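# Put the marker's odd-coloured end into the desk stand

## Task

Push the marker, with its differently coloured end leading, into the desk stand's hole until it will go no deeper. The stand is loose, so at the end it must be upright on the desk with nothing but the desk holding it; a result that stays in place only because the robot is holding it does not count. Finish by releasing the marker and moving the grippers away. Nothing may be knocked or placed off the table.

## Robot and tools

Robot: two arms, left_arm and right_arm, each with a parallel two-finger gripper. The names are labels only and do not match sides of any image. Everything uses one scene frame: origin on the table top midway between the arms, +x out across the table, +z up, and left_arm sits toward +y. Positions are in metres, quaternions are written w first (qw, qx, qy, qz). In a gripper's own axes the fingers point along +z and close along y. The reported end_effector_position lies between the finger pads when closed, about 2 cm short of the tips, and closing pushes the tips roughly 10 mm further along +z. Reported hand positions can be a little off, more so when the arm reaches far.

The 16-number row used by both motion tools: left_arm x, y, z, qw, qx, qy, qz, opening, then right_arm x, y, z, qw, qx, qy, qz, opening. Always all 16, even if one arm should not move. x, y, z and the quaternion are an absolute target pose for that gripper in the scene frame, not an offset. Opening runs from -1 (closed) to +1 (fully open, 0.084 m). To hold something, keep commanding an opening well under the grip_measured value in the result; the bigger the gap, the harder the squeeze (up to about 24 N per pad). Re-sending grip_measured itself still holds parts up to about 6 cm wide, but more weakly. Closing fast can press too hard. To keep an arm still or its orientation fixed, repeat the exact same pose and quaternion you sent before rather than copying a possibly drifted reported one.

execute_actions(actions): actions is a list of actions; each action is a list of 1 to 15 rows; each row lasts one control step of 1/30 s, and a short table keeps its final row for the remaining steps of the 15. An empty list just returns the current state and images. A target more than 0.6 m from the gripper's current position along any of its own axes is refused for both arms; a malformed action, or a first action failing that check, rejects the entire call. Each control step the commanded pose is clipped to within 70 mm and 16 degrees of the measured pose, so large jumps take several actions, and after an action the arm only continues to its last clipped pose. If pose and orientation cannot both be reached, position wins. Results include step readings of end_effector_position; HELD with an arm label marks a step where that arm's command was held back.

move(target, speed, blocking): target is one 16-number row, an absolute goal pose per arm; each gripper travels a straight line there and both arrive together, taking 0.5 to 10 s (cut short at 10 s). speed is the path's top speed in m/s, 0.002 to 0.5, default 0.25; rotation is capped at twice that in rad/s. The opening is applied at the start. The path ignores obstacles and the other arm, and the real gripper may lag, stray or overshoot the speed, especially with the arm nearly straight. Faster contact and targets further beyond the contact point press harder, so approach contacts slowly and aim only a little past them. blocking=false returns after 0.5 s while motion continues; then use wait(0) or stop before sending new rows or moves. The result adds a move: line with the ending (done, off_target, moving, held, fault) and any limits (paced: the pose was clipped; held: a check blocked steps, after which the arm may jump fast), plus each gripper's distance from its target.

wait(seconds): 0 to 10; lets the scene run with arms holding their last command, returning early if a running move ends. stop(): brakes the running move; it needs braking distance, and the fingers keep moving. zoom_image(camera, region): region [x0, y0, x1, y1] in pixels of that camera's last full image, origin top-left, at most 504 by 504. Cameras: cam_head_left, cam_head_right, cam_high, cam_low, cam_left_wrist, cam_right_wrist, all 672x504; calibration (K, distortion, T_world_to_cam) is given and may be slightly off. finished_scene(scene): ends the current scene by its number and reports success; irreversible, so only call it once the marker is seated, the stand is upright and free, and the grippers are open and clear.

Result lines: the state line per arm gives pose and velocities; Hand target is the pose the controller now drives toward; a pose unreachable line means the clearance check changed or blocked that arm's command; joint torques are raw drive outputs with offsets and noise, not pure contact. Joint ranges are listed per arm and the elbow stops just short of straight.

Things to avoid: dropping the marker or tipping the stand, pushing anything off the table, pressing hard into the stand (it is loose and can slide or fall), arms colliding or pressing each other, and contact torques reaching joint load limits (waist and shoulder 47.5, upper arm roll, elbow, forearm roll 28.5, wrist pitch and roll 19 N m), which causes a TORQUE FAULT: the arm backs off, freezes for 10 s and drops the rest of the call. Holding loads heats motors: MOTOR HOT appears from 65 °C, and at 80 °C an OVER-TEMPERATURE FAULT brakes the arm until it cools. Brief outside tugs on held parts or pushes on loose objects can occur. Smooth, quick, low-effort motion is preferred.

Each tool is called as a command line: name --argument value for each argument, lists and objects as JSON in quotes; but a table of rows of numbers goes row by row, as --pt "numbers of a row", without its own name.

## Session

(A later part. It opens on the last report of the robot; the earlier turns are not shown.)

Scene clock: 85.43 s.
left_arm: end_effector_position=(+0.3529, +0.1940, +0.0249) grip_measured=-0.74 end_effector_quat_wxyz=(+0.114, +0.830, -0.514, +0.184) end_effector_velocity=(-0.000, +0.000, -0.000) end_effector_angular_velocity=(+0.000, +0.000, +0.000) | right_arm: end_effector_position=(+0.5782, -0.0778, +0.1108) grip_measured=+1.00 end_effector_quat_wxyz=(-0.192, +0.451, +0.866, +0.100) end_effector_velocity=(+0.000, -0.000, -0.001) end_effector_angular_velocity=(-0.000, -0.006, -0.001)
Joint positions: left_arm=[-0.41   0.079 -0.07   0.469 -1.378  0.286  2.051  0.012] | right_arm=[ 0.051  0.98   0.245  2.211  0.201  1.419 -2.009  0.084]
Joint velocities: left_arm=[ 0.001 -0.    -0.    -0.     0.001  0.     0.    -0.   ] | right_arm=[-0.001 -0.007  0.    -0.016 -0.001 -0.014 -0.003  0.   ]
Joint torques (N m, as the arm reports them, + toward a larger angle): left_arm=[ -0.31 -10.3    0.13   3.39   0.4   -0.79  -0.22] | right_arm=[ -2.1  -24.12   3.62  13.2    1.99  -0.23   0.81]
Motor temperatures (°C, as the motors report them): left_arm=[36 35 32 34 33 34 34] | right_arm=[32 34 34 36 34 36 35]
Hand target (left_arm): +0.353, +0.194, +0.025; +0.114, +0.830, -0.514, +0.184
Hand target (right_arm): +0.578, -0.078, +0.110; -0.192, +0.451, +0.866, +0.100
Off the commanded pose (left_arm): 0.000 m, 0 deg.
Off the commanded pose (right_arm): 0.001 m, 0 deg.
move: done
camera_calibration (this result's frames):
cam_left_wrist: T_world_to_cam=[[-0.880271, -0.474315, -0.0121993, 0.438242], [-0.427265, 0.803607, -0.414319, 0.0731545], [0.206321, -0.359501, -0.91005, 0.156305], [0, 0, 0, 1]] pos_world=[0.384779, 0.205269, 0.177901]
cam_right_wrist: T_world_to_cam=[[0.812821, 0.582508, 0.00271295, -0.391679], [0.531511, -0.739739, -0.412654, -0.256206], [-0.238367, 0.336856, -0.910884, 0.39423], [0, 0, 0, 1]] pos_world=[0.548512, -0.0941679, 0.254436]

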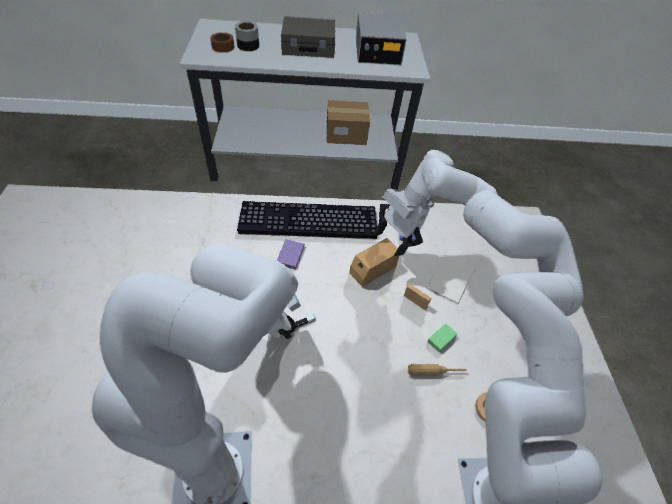

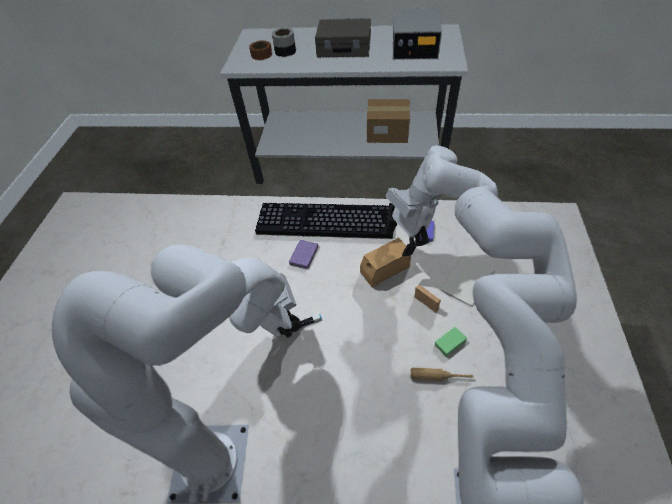

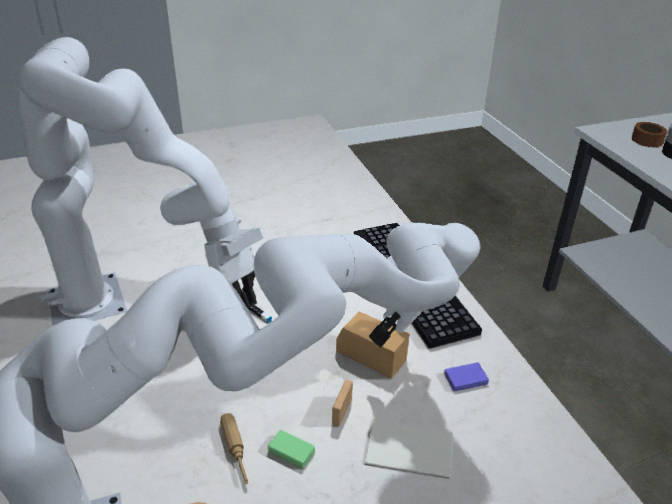

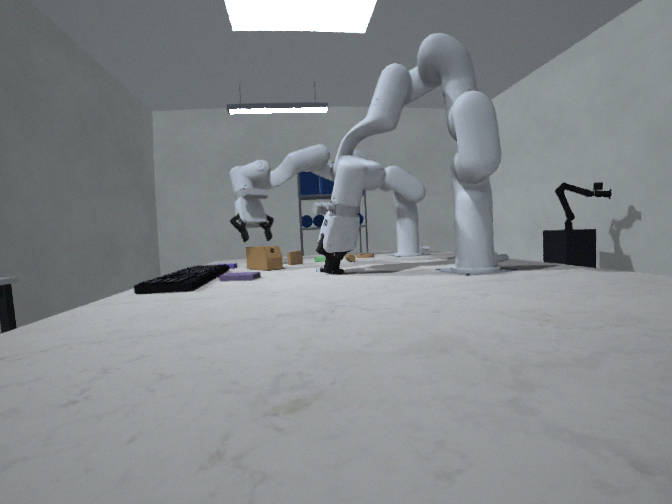

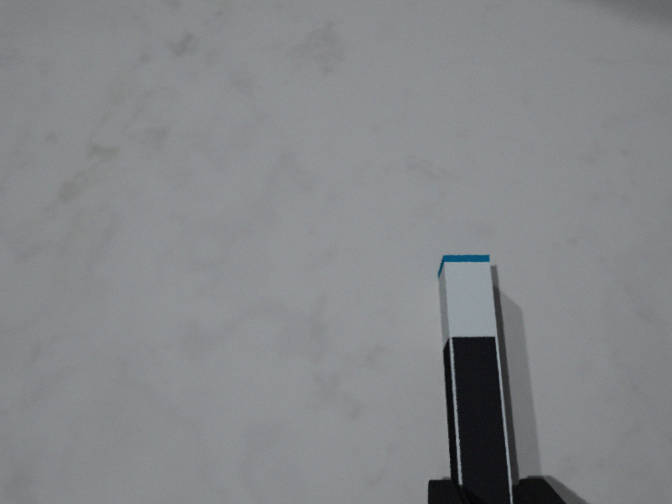

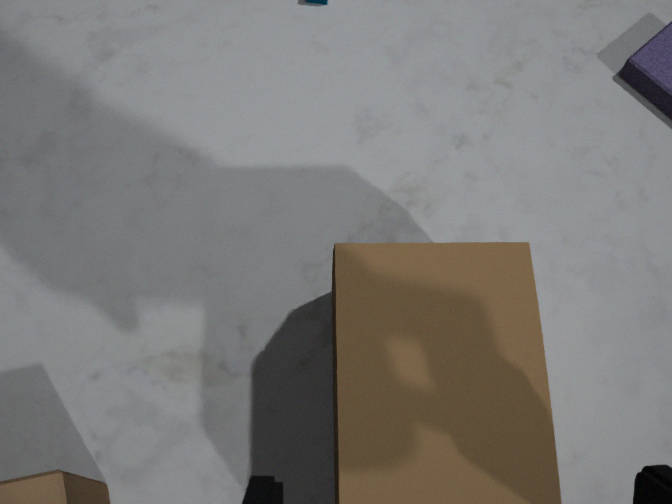

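move --target '[0.465,0.078,0.118,0.012,0.887,-0.462,0.023,-1, 0.580,-0.081,0.055,-0.192,0.451,0.866,0.100,1]' --speed 0.15

move --target '[0.465,0.078,0.118,0.012,0.887,-0.462,0.023,-1, 0.580,-0.081,0.055,-0.192,0.451,0.866,0.100,-0.2]' --speed 0.15

Scene clock: 100.43 s.
left_arm: end_effector_position=(+0.4643, +0.0770, +0.1182) grip_measured=-0.74 end_effector_quat_wxyz=(+0.013, +0.887, -0.462, +0.025) end_effector_velocity=(-0.000, -0.004, +0.001) end_effector_angular_velocity=(+0.004, +0.005, -0.004) | right_arm: end_effector_position=(+0.5799, -0.0810, +0.0551) grip_measured=+1.00 end_effector_quat_wxyz=(-0.192, +0.451, +0.866, +0.100) end_effector_velocity=(+0.000, +0.000, -0.001) end_effector_angular_velocity=(+0.001, -0.000, -0.001)
Joint positions: left_arm=[-0.629  0.283  0.034  1.132 -0.049  0.8    0.496  0.012] | right_arm=[ 0.049  1.045  0.238  2.17   0.199  1.321 -2.046  0.084]
Joint velocities: left_arm=[-0.003  0.007 -0.004  0.016  0.003  0.015 -0.006 -0.   ] | right_arm=[-0.     0.001  0.    -0.     0.001 -0.002 -0.     0.   ]
Joint torques (N m, as the arm reports them, + toward a larger angle): left_arm=[ -0.47 -24.84   0.33  10.57   0.48  -1.59   0.01] | right_arm=[ -1.37 -24.36   3.9   13.01   1.75  -0.35   0.94]
Motor temperatures (°C, as the motors report them): left_arm=[36 35 32 34 33 34 34] | right_arm=[32 35 34 37 34 36 35]
Hand target (left_arm): +0.464, +0.077, +0.118; +0.013, +0.886, -0.462, +0.024
Hand target (right_arm): +0.580, -0.081, +0.055; -0.192, +0.451, +0.866, +0.100
Off the commanded pose (left_arm): 0.001 m, 0 deg.
Off the commanded pose (right_arm): 0.000 m, 0 deg.
move: done
camera_calibration (this result's frames):
cam_left_wrist: T_world_to_cam=[[-0.804456, -0.593579, -0.0226749, 0.4572], [-0.59221, 0.804402, -0.0471656, 0.286624], [0.0462362, -0.0245144, -0.99863, 0.235121], [0, 0, 0, 1]] pos_world=[0.526668, 0.0465875, 0.258684]
cam_right_wrist: T_world_to_cam=[[0.812847, 0.582474, 0.00208686, -0.391068], [0.531278, -0.739924, -0.412621, -0.282395], [-0.238797, 0.336506, -0.9109, 0.34524], [0, 0, 0, 1]] pos_world=[0.550351, -0.0973393, 0.198774]

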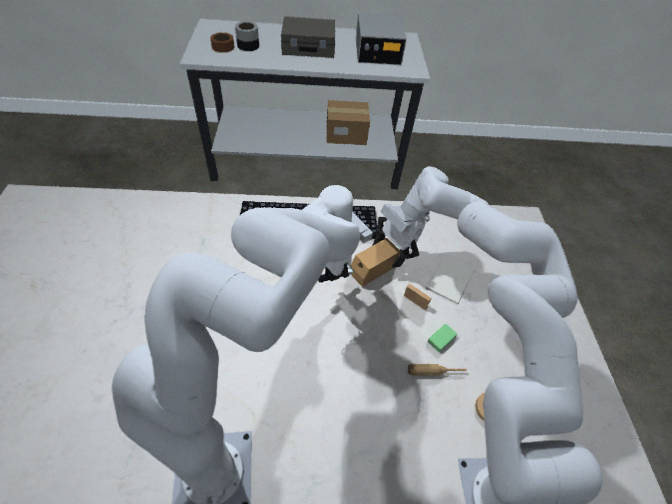

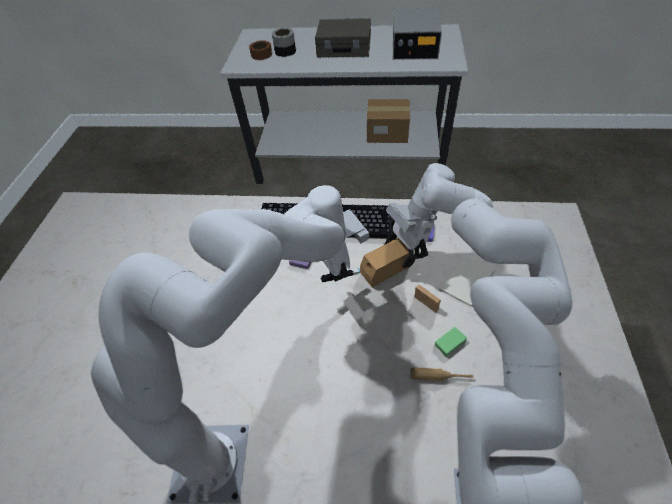

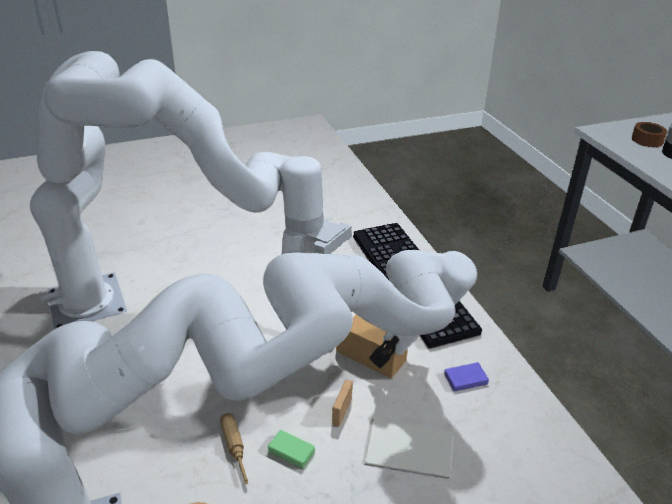

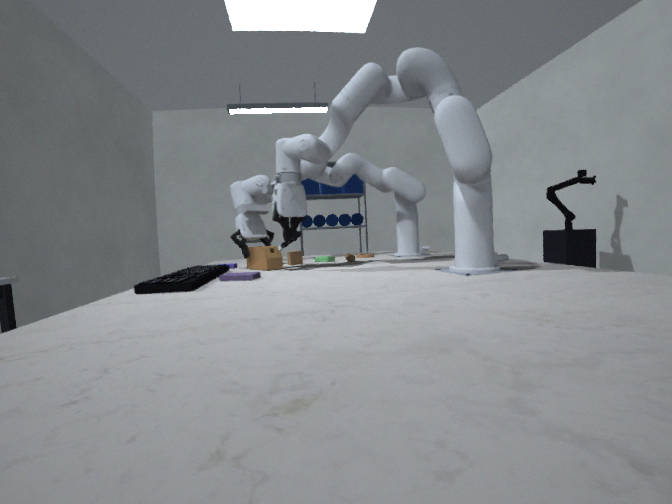

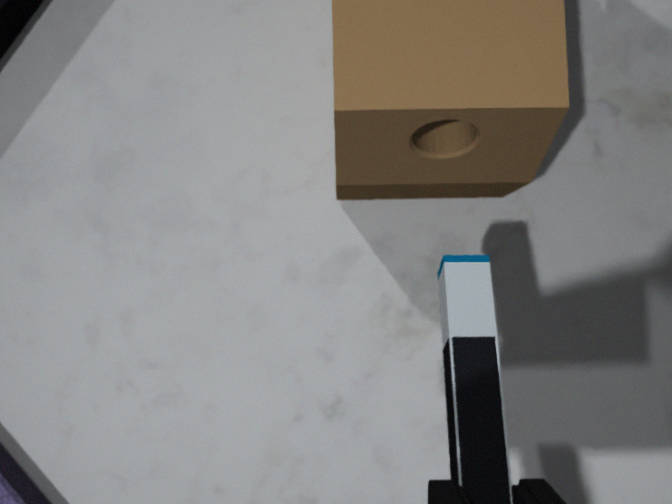

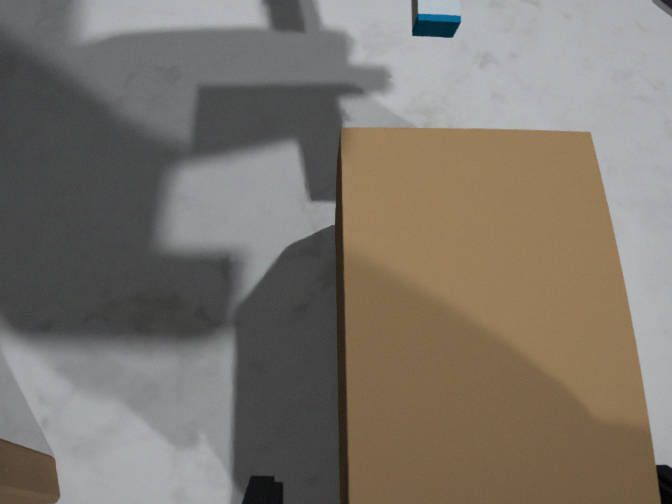

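Scene clock: 101.13 s.
left_arm: end_effector_position=(+0.4650, +0.0780, +0.1180) grip_measured=-0.74 end_effector_quat_wxyz=(+0.012, +0.887, -0.462, +0.023) end_effector_velocity=(-0.000, -0.000, +0.000) end_effector_angular_velocity=(-0.000, +0.001, -0.001) | right_arm: end_effector_position=(+0.5804, -0.0810, +0.0555) grip_measured=+0.43 end_effector_quat_wxyz=(-0.191, +0.451, +0.866, +0.100) end_effector_velocity=(-0.000, -0.001, +0.000) end_effector_angular_velocity=(+0.002, +0.002, -0.001)
Joint positions: left_arm=[-0.629  0.286  0.035  1.136 -0.046  0.805  0.495  0.012] | right_arm=[ 0.049  1.046  0.239  2.172  0.199  1.321 -2.046  0.062]
Joint velocities: left_arm=[ 0.001  0.001 -0.001  0.001 -0.     0.001  0.    -0.   ] | right_arm=[-0.002  0.     0.001 -0.     0.001  0.001 -0.001  0.   ]
Joint torques (N m, as the arm reports them, + toward a larger angle): left_arm=[ -0.71 -25.41  -0.11  10.86   0.37  -1.66   0.06] | right_arm=[ -1.56 -22.88   3.52  10.9    0.6    0.17   0.49]
Motor temperatures (°C, as the motors report them): left_arm=[36 35 32 34 33 34 34] | right_arm=[32 35 34 37 34 36 35]
Hand target (left_arm): +0.465, +0.078, +0.118; +0.012, +0.887, -0.462, +0.023
Hand target (right_arm): +0.580, -0.081, +0.055; -0.192, +0.451, +0.866, +0.100
Off the commanded pose (left_arm): 0.000 m, 0 deg.
Off the commanded pose (right_arm): 0.001 m, 0 deg.
move: done
camera_calibration (this result's frames):
cam_left_wrist: T_world_to_cam=[[-0.804351, -0.593679, -0.0237544, 0.458416], [-0.592473, 0.804439, -0.0430524, 0.285812], [0.0446683, -0.0205554, -0.99879, 0.235398], [0, 0, 0, 1]] pos_world=[0.527549, 0.047072, 0.258307]
cam_right_wrist: T_world_to_cam=[[0.812909, 0.582382, 0.00320089, -0.391574], [0.531652, -0.739833, -0.412303, -0.28263], [-0.23775, 0.336866, -0.911041, 0.345165], [0, 0, 0, 1]] pos_world=[0.550637, -0.0973274, 0.199184]

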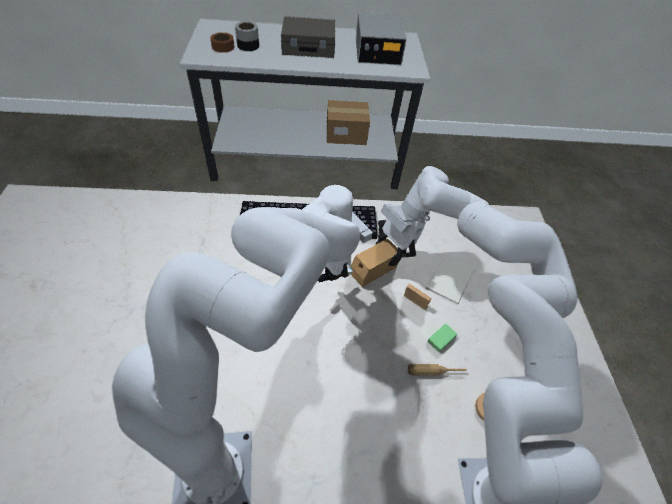

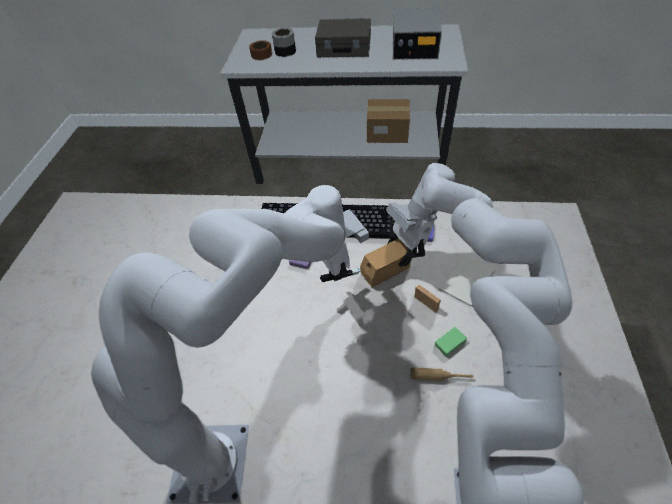

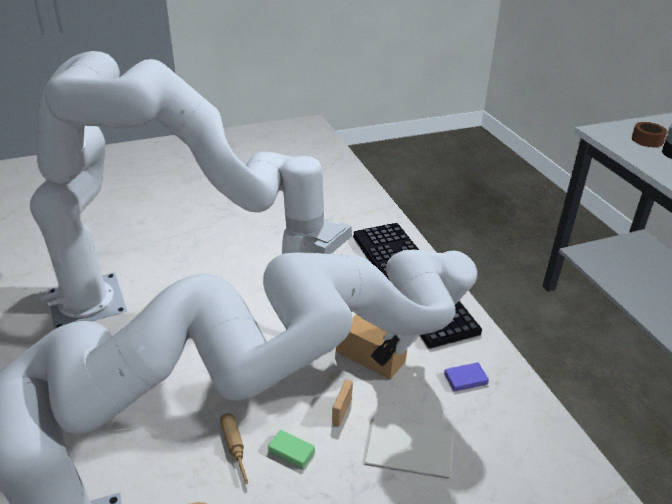

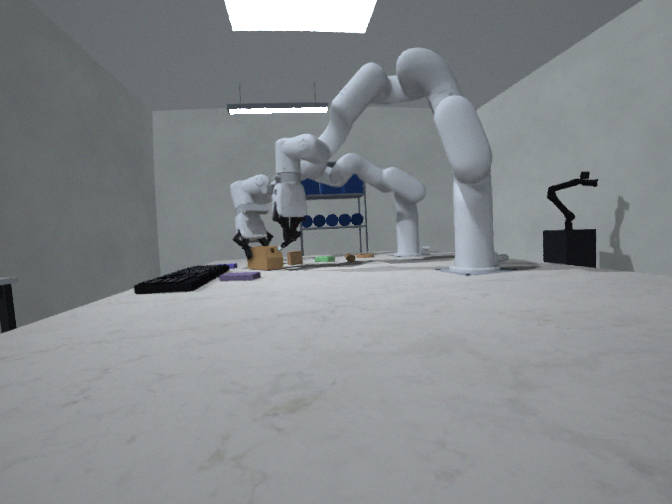

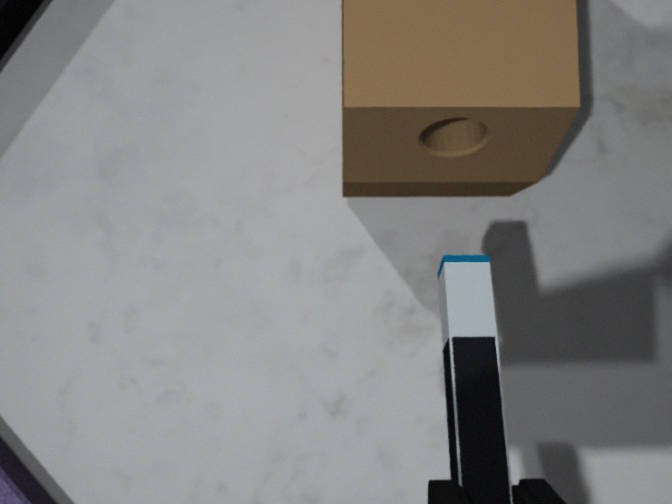

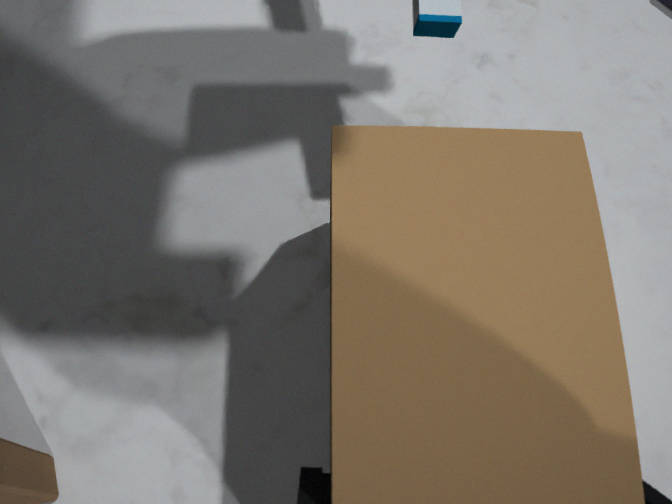

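zoom_image --camera "cam_left_wrist" --region '[330, 80, 600, 300]'

zoom_image --camera "cam_low" --region '[240, 220, 310, 275]'

Region (330, 80, 600, 300) of cam_left_wrist's 672x504 image, scaled by 1.867, with more detail than that image has; it fills the top 411 rows of this view, and the rest is white.

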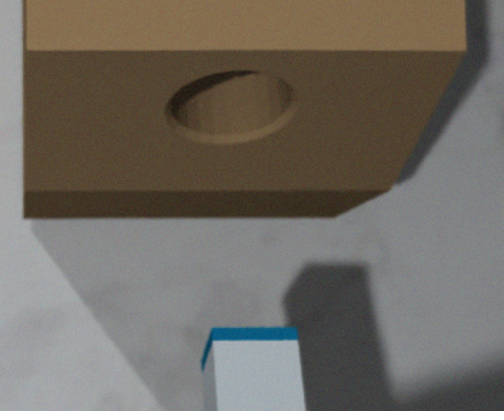

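Region (240, 220, 310, 275) of cam_low's 672x504 image, scaled by 7.200, with more detail than that image has; it fills the top 396 rows of this view, and the rest is white.

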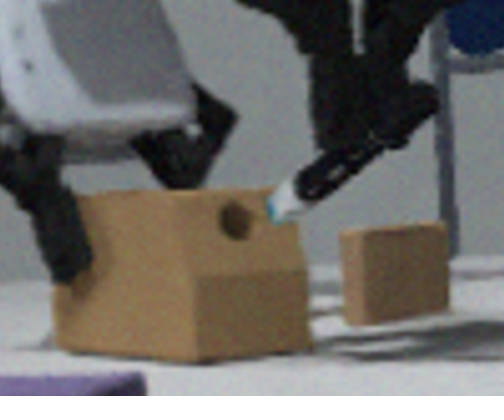

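move --target '[0.4813,0.0566,0.1165,0.012,0.887,-0.462,0.023,-1, 0.580,-0.081,0.055,-0.192,0.451,0.866,0.100,-0.2]' --speed 0.05

zoom_image --camera "cam_left_wrist" --region '[330, 160, 600, 380]'

zoom_image --camera "cam_low" --region '[250, 230, 300, 270]'

zoom_image --camera "cam_head_right" --region '[330, 240, 400, 295]'

Scene clock: 116.03 s.
left_arm: end_effector_position=(+0.4811, +0.0567, +0.1165) grip_measured=-0.74 end_effector_quat_wxyz=(+0.012, +0.887, -0.462, +0.023) end_effector_velocity=(+0.002, -0.001, +0.000) end_effector_angular_velocity=(+0.000, -0.000, +0.001) | right_arm: end_effector_position=(+0.5800, -0.0810, +0.0551) grip_measured=+0.43 end_effector_quat_wxyz=(-0.192, +0.451, +0.866, +0.100) end_effector_velocity=(+0.000, -0.001, -0.000) end_effector_angular_velocity=(-0.001, +0.000, -0.000)
Joint positions: left_arm=[-0.641  0.36   0.029  1.24  -0.044  0.834  0.473  0.012] | right_arm=[ 0.049  1.046  0.238  2.171  0.199  1.321 -2.046  0.062]
Joint velocities: left_arm=[ 0.     0.005  0.     0.008  0.001  0.003 -0.001 -0.   ] | right_arm=[-0.001 -0.     0.    -0.001 -0.001 -0.     0.     0.   ]
Joint torques (N m, as the arm reports them, + toward a larger angle): left_arm=[ -0.34 -27.04   0.2   10.89   0.58  -1.39   0.03] | right_arm=[ -0.66 -19.73   2.78   8.56   0.91   1.04   0.66]
Motor temperatures (°C, as the motors report them): left_arm=[36 36 32 35 33 35 34] | right_arm=[32 35 34 35 34 36 35]
Hand target (left_arm): +0.481, +0.057, +0.117; +0.012, +0.887, -0.462, +0.023
Hand target (right_arm): +0.580, -0.081, +0.055; -0.192, +0.451, +0.866, +0.100
Off the commanded pose (left_arm): 0.000 m, 0 deg.
Off the commanded pose (right_arm): 0.000 m, 0 deg.
move: done
camera_calibration (this result's frames):
cam_left_wrist: T_world_to_cam=[[-0.8042, -0.593892, -0.0235643, 0.458652], [-0.592688, 0.804279, -0.0430938, 0.312497], [0.0445453, -0.0206898, -0.998793, 0.232834], [0, 0, 0, 1]] pos_world=[0.543689, 0.0258724, 0.256828]
cam_right_wrist: T_world_to_cam=[[0.812736, 0.582628, 0.00213609, -0.391105], [0.531417, -0.739788, -0.412686, -0.282514], [-0.238862, 0.33654, -0.910871, 0.345284], [0, 0, 0, 1]] pos_world=[0.550473, -0.0973341, 0.198755]

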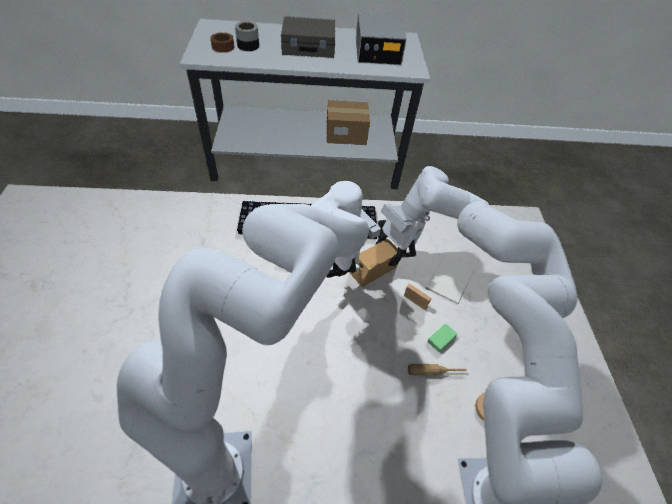

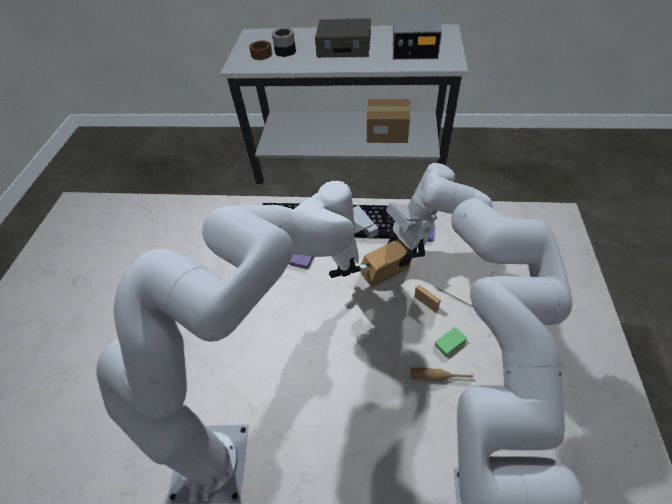

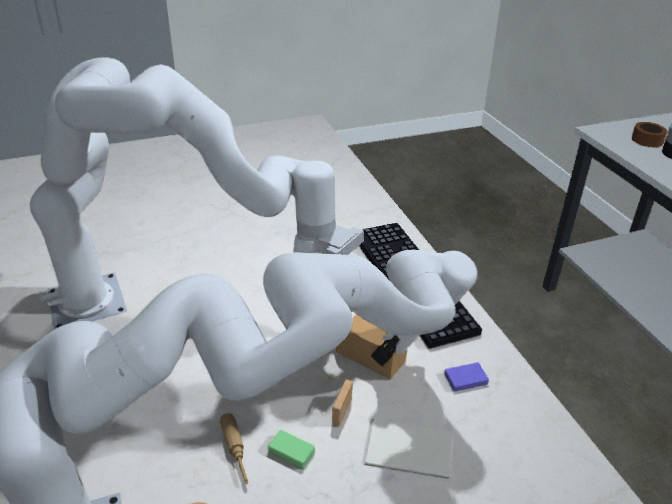

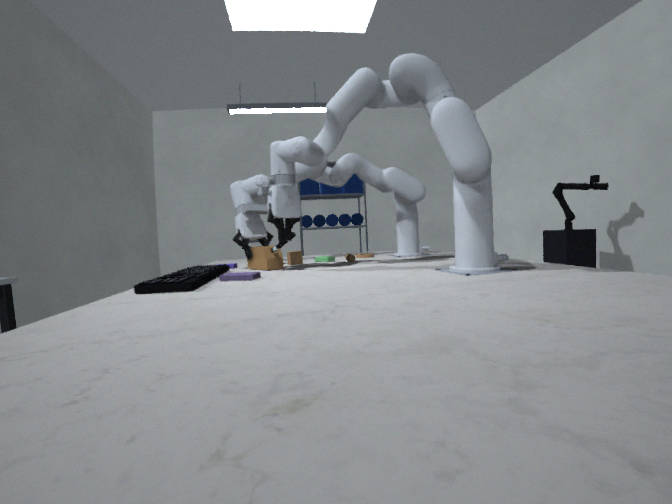

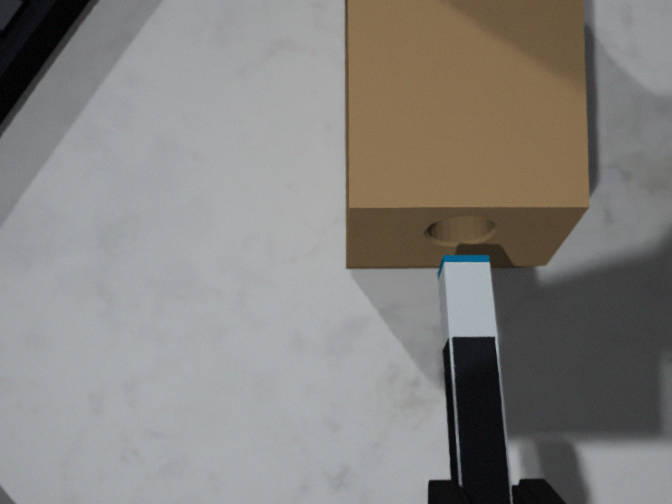

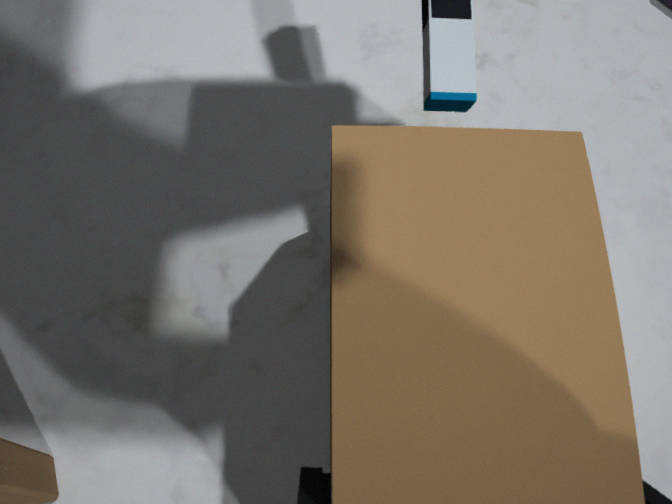

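Region (330, 160, 600, 380) of cam_left_wrist's 672x504 image, scaled by 1.867, with more detail than that image has; it fills the top 411 rows of this view, and the rest is white.

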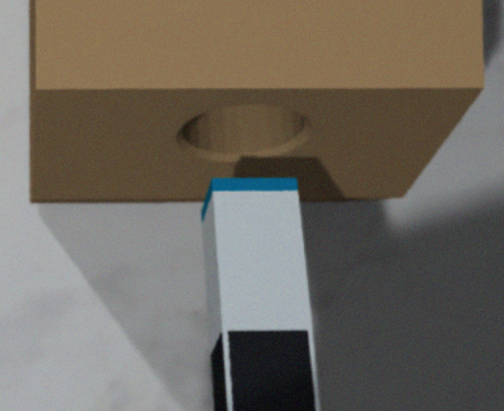

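Region (250, 230, 300, 270) of cam_low's 672x504 image, scaled by 10.080, with more detail than that image has; it fills the top 403 rows of this view, and the rest is white.

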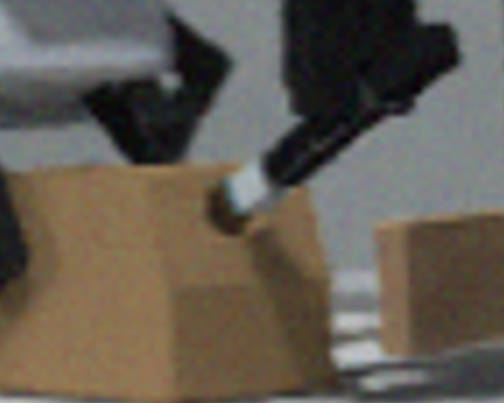

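Region (330, 240, 400, 295) of cam_head_right's 672x504 image, scaled by 7.200, with more detail than that image has; it fills the top 396 rows of this view, and the rest is white.

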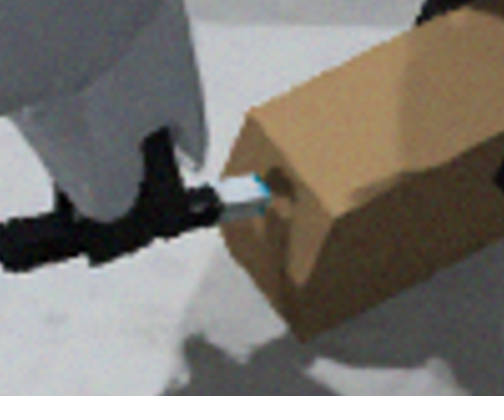

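move --target '[0.4919,0.0414,0.109,0.012,0.887,-0.462,0.023,-1, 0.580,-0.081,0.055,-0.192,0.451,0.866,0.100,-0.2]' --speed 0.012

zoom_image --camera "cam_low" --region '[250, 230, 300, 270]'

Scene clock: 121.27 s.
left_arm: end_effector_position=(+0.4917, +0.0414, +0.1090) grip_measured=-0.74 end_effector_quat_wxyz=(+0.012, +0.887, -0.462, +0.023) end_effector_velocity=(+0.001, -0.002, -0.001) end_effector_angular_velocity=(-0.000, +0.001, -0.002) | right_arm: end_effector_position=(+0.5800, -0.0810, +0.0550) grip_measured=+0.43 end_effector_quat_wxyz=(-0.192, +0.451, +0.866, +0.100) end_effector_velocity=(+0.000, -0.000, +0.000) end_effector_angular_velocity=(+0.001, -0.001, -0.000)
Joint positions: left_arm=[-0.651  0.423  0.024  1.31  -0.043  0.841  0.457  0.012] | right_arm=[ 0.049  1.046  0.238  2.171  0.199  1.321 -2.046  0.062]
Joint velocities: left_arm=[-0.001  0.006 -0.002  0.007  0.     0.002 -0.     0.   ] | right_arm=[-0.001  0.     0.     0.     0.    -0.001 -0.001 -0.   ]
Joint torques (N m, as the arm reports them, + toward a larger angle): left_arm=[ -0.33 -27.89   0.19  10.6    0.44  -1.42  -0.06] | right_arm=[ -0.91 -19.46   2.84   8.51   1.19   1.06   0.68]
Motor temperatures (°C, as the motors report them): left_arm=[36 36 32 35 33 35 34] | right_arm=[32 35 34 35 34 36 35]
Hand target (left_arm): +0.492, +0.041, +0.109; +0.012, +0.887, -0.462, +0.023
Hand target (right_arm): +0.580, -0.081, +0.055; -0.192, +0.451, +0.866, +0.100
Off the commanded pose (left_arm): 0.000 m, 0 deg.
Off the commanded pose (right_arm): 0.000 m, 0 deg.
move: done
camera_calibration (this result's frames):
cam_left_wrist: T_world_to_cam=[[-0.804346, -0.593694, -0.0235463, 0.457972], [-0.592494, 0.804426, -0.0430208, 0.33064], [0.0444825, -0.0206526, -0.998797, 0.224597], [0, 0, 0, 1]] pos_world=[0.554279, 0.0105588, 0.249335]
cam_right_wrist: T_world_to_cam=[[0.812719, 0.582652, 0.00201891, -0.391058], [0.531389, -0.739784, -0.412729, -0.282498], [-0.238984, 0.336506, -0.910852, 0.345291], [0, 0, 0, 1]] pos_world=[0.550455, -0.0973294, 0.198703]

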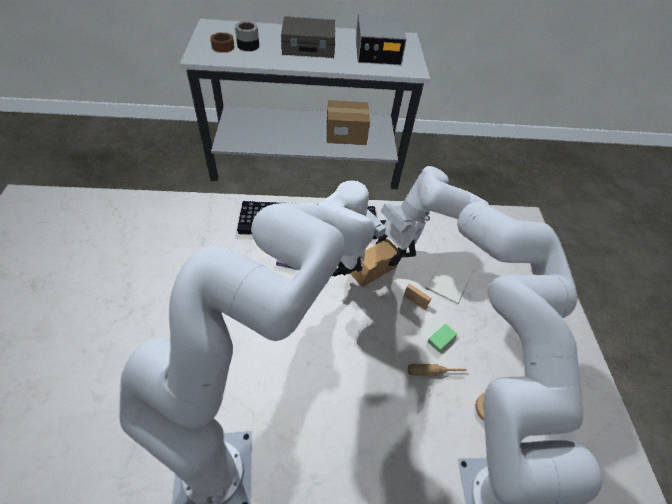

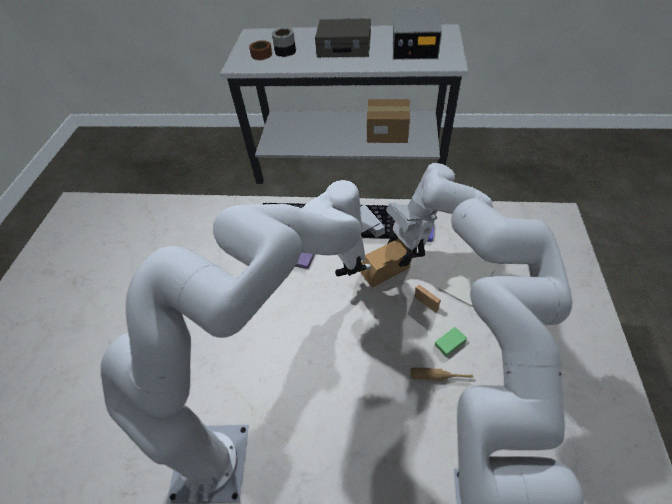

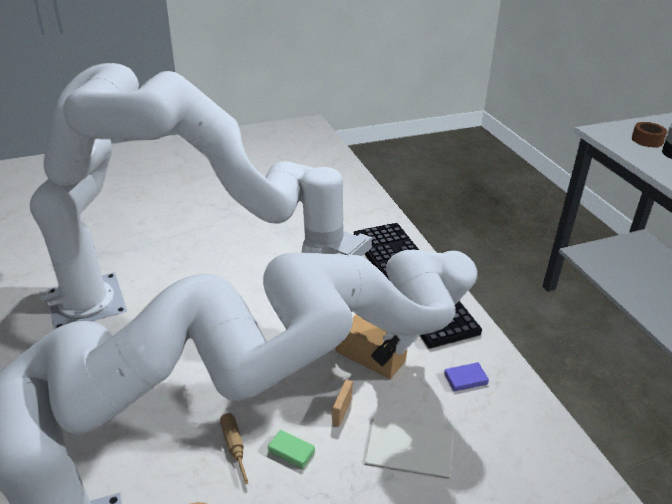

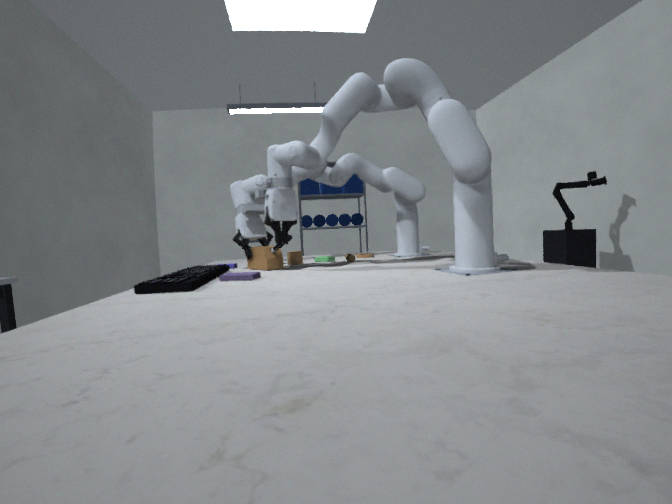

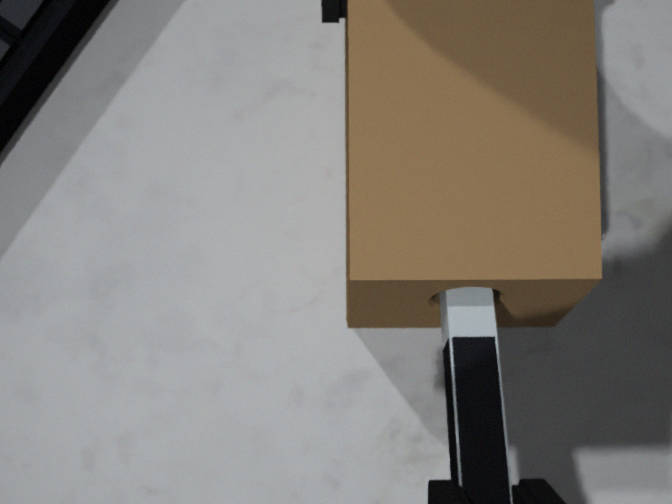

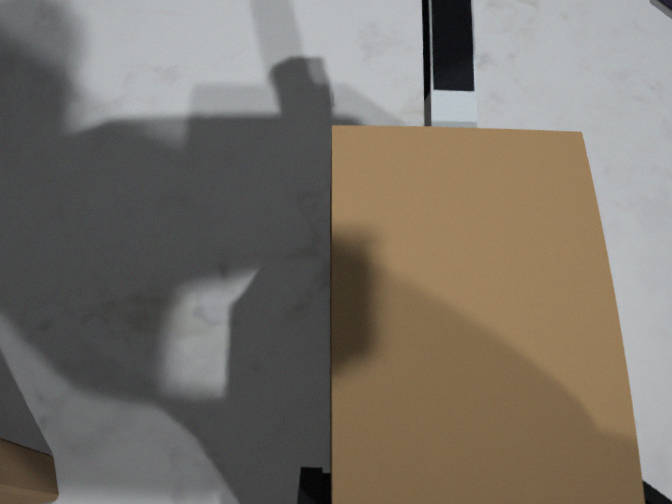

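Region (250, 230, 300, 270) of cam_low's 672x504 image, scaled by 10.080, with more detail than that image has; it fills the top 403 rows of this view, and the rest is white.

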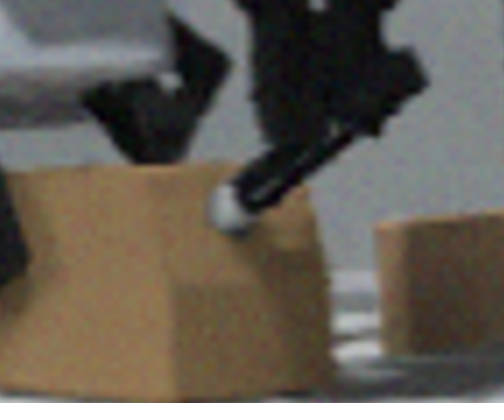

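In. Continue 25 mm.

move --target '[0.5052,0.0224,0.0996,0.012,0.887,-0.462,0.023,-1, 0.580,-0.081,0.055,-0.192,0.451,0.866,0.100,-0.2]' --speed 0.015

Scene clock: 125.20 s.
left_arm: end_effector_position=(+0.5040, +0.0240, +0.0988) grip_measured=-0.74 end_effector_quat_wxyz=(+0.012, +0.887, -0.461, +0.020) end_effector_velocity=(+0.000, -0.002, +0.000) end_effector_angular_velocity=(+0.000, +0.001, -0.003) | right_arm: end_effector_position=(+0.5806, -0.0822, +0.0549) grip_measured=+0.42 end_effector_quat_wxyz=(-0.191, +0.452, +0.866, +0.100) end_effector_velocity=(-0.001, +0.000, -0.001) end_effector_angular_velocity=(+0.003, +0.002, +0.005)
Joint positions: left_arm=[-0.663  0.502  0.022  1.404 -0.041  0.861  0.439  0.012] | right_arm=[ 0.048  1.046  0.237  2.172  0.199  1.321 -2.046  0.062]
Joint velocities: left_arm=[-0.003  0.004 -0.     0.007  0.     0.004  0.    -0.   ] | right_arm=[-0.001  0.     0.001 -0.002  0.002  0.001 -0.006 -0.   ]
Joint torques (N m, as the arm reports them, + toward a larger angle): left_arm=[ -4.46 -27.15  -7.9   16.12  -1.07  -6.42  -0.23] | right_arm=[  2.64 -20.87   8.01   7.56   1.8    2.1    0.87]
Motor temperatures (°C, as the motors report them): left_arm=[36 36 32 35 33 35 34] | right_arm=[32 35 34 35 34 36 35]
Hand target (left_arm): +0.505, +0.022, +0.100; +0.012, +0.887, -0.462, +0.023
Hand target (right_arm): +0.580, -0.081, +0.055; -0.192, +0.451, +0.866, +0.100
Off the commanded pose (left_arm): 0.002 m, 0 deg.
Off the commanded pose (right_arm): 0.001 m, 0 deg.
move: done
camera_calibration (this result's frames):
cam_left_wrist: T_world_to_cam=[[-0.803755, -0.594577, -0.0213846, 0.456795], [-0.593681, 0.803864, -0.0366858, 0.351495], [0.0390028, -0.0167908, -0.999098, 0.216167], [0, 0, 0, 1]] pos_world=[0.567395, -0.00732469, 0.238635]
cam_right_wrist: T_world_to_cam=[[0.81361, 0.581408, 0.00204215, -0.391427], [0.530618, -0.74109, -0.411377, -0.28346], [-0.237665, 0.335784, -0.911463, 0.344922], [0, 0, 0, 1]] pos_world=[0.550854, -0.0983095, 0.198574]

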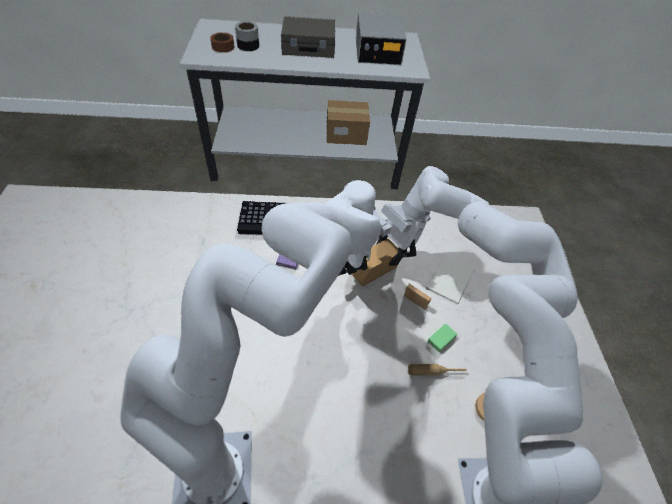

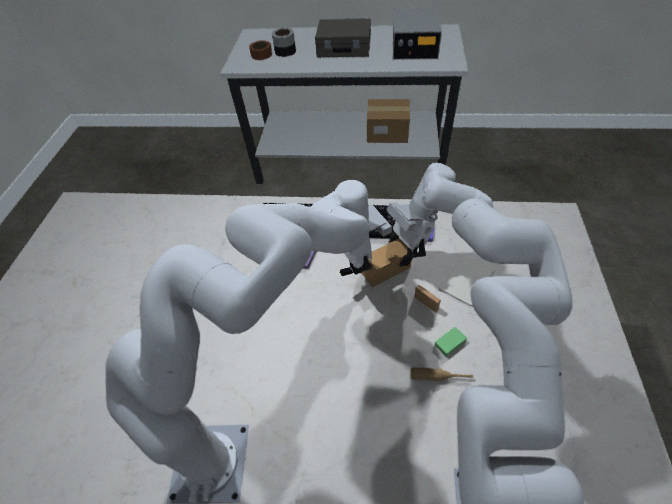

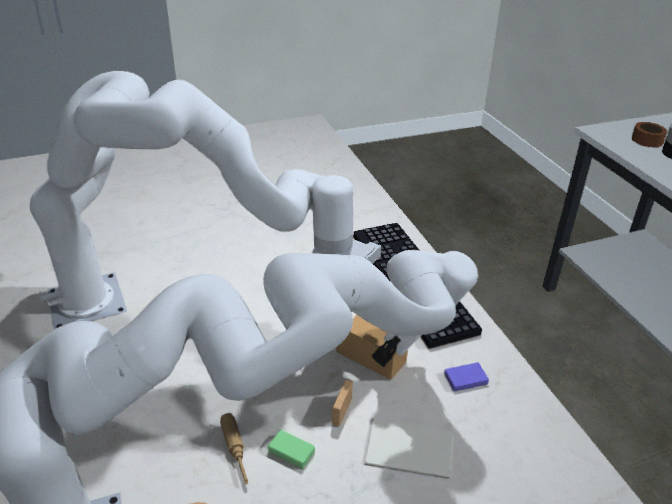

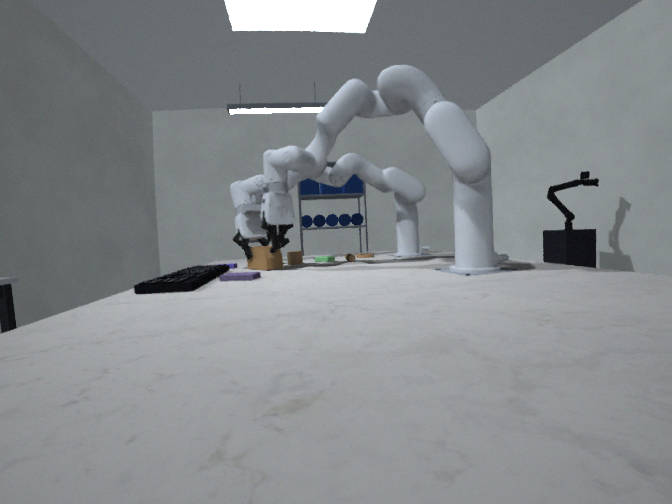

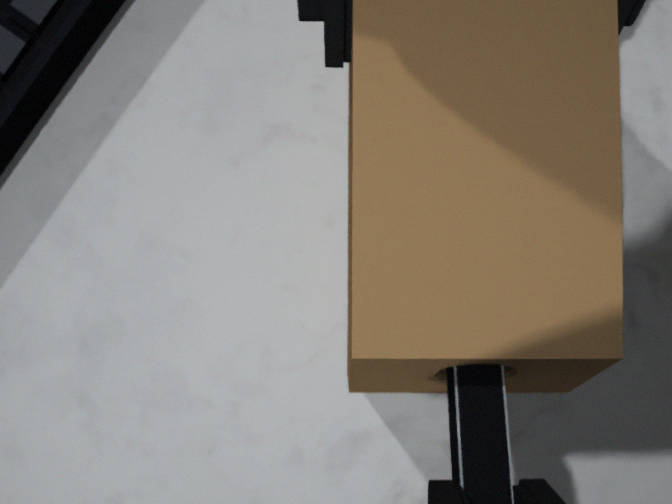

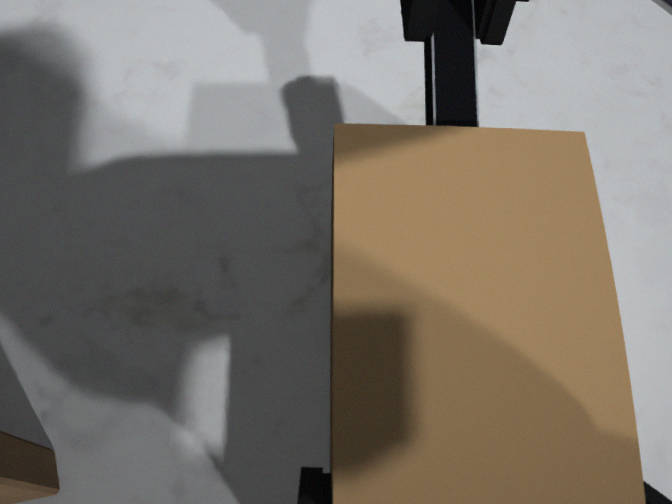

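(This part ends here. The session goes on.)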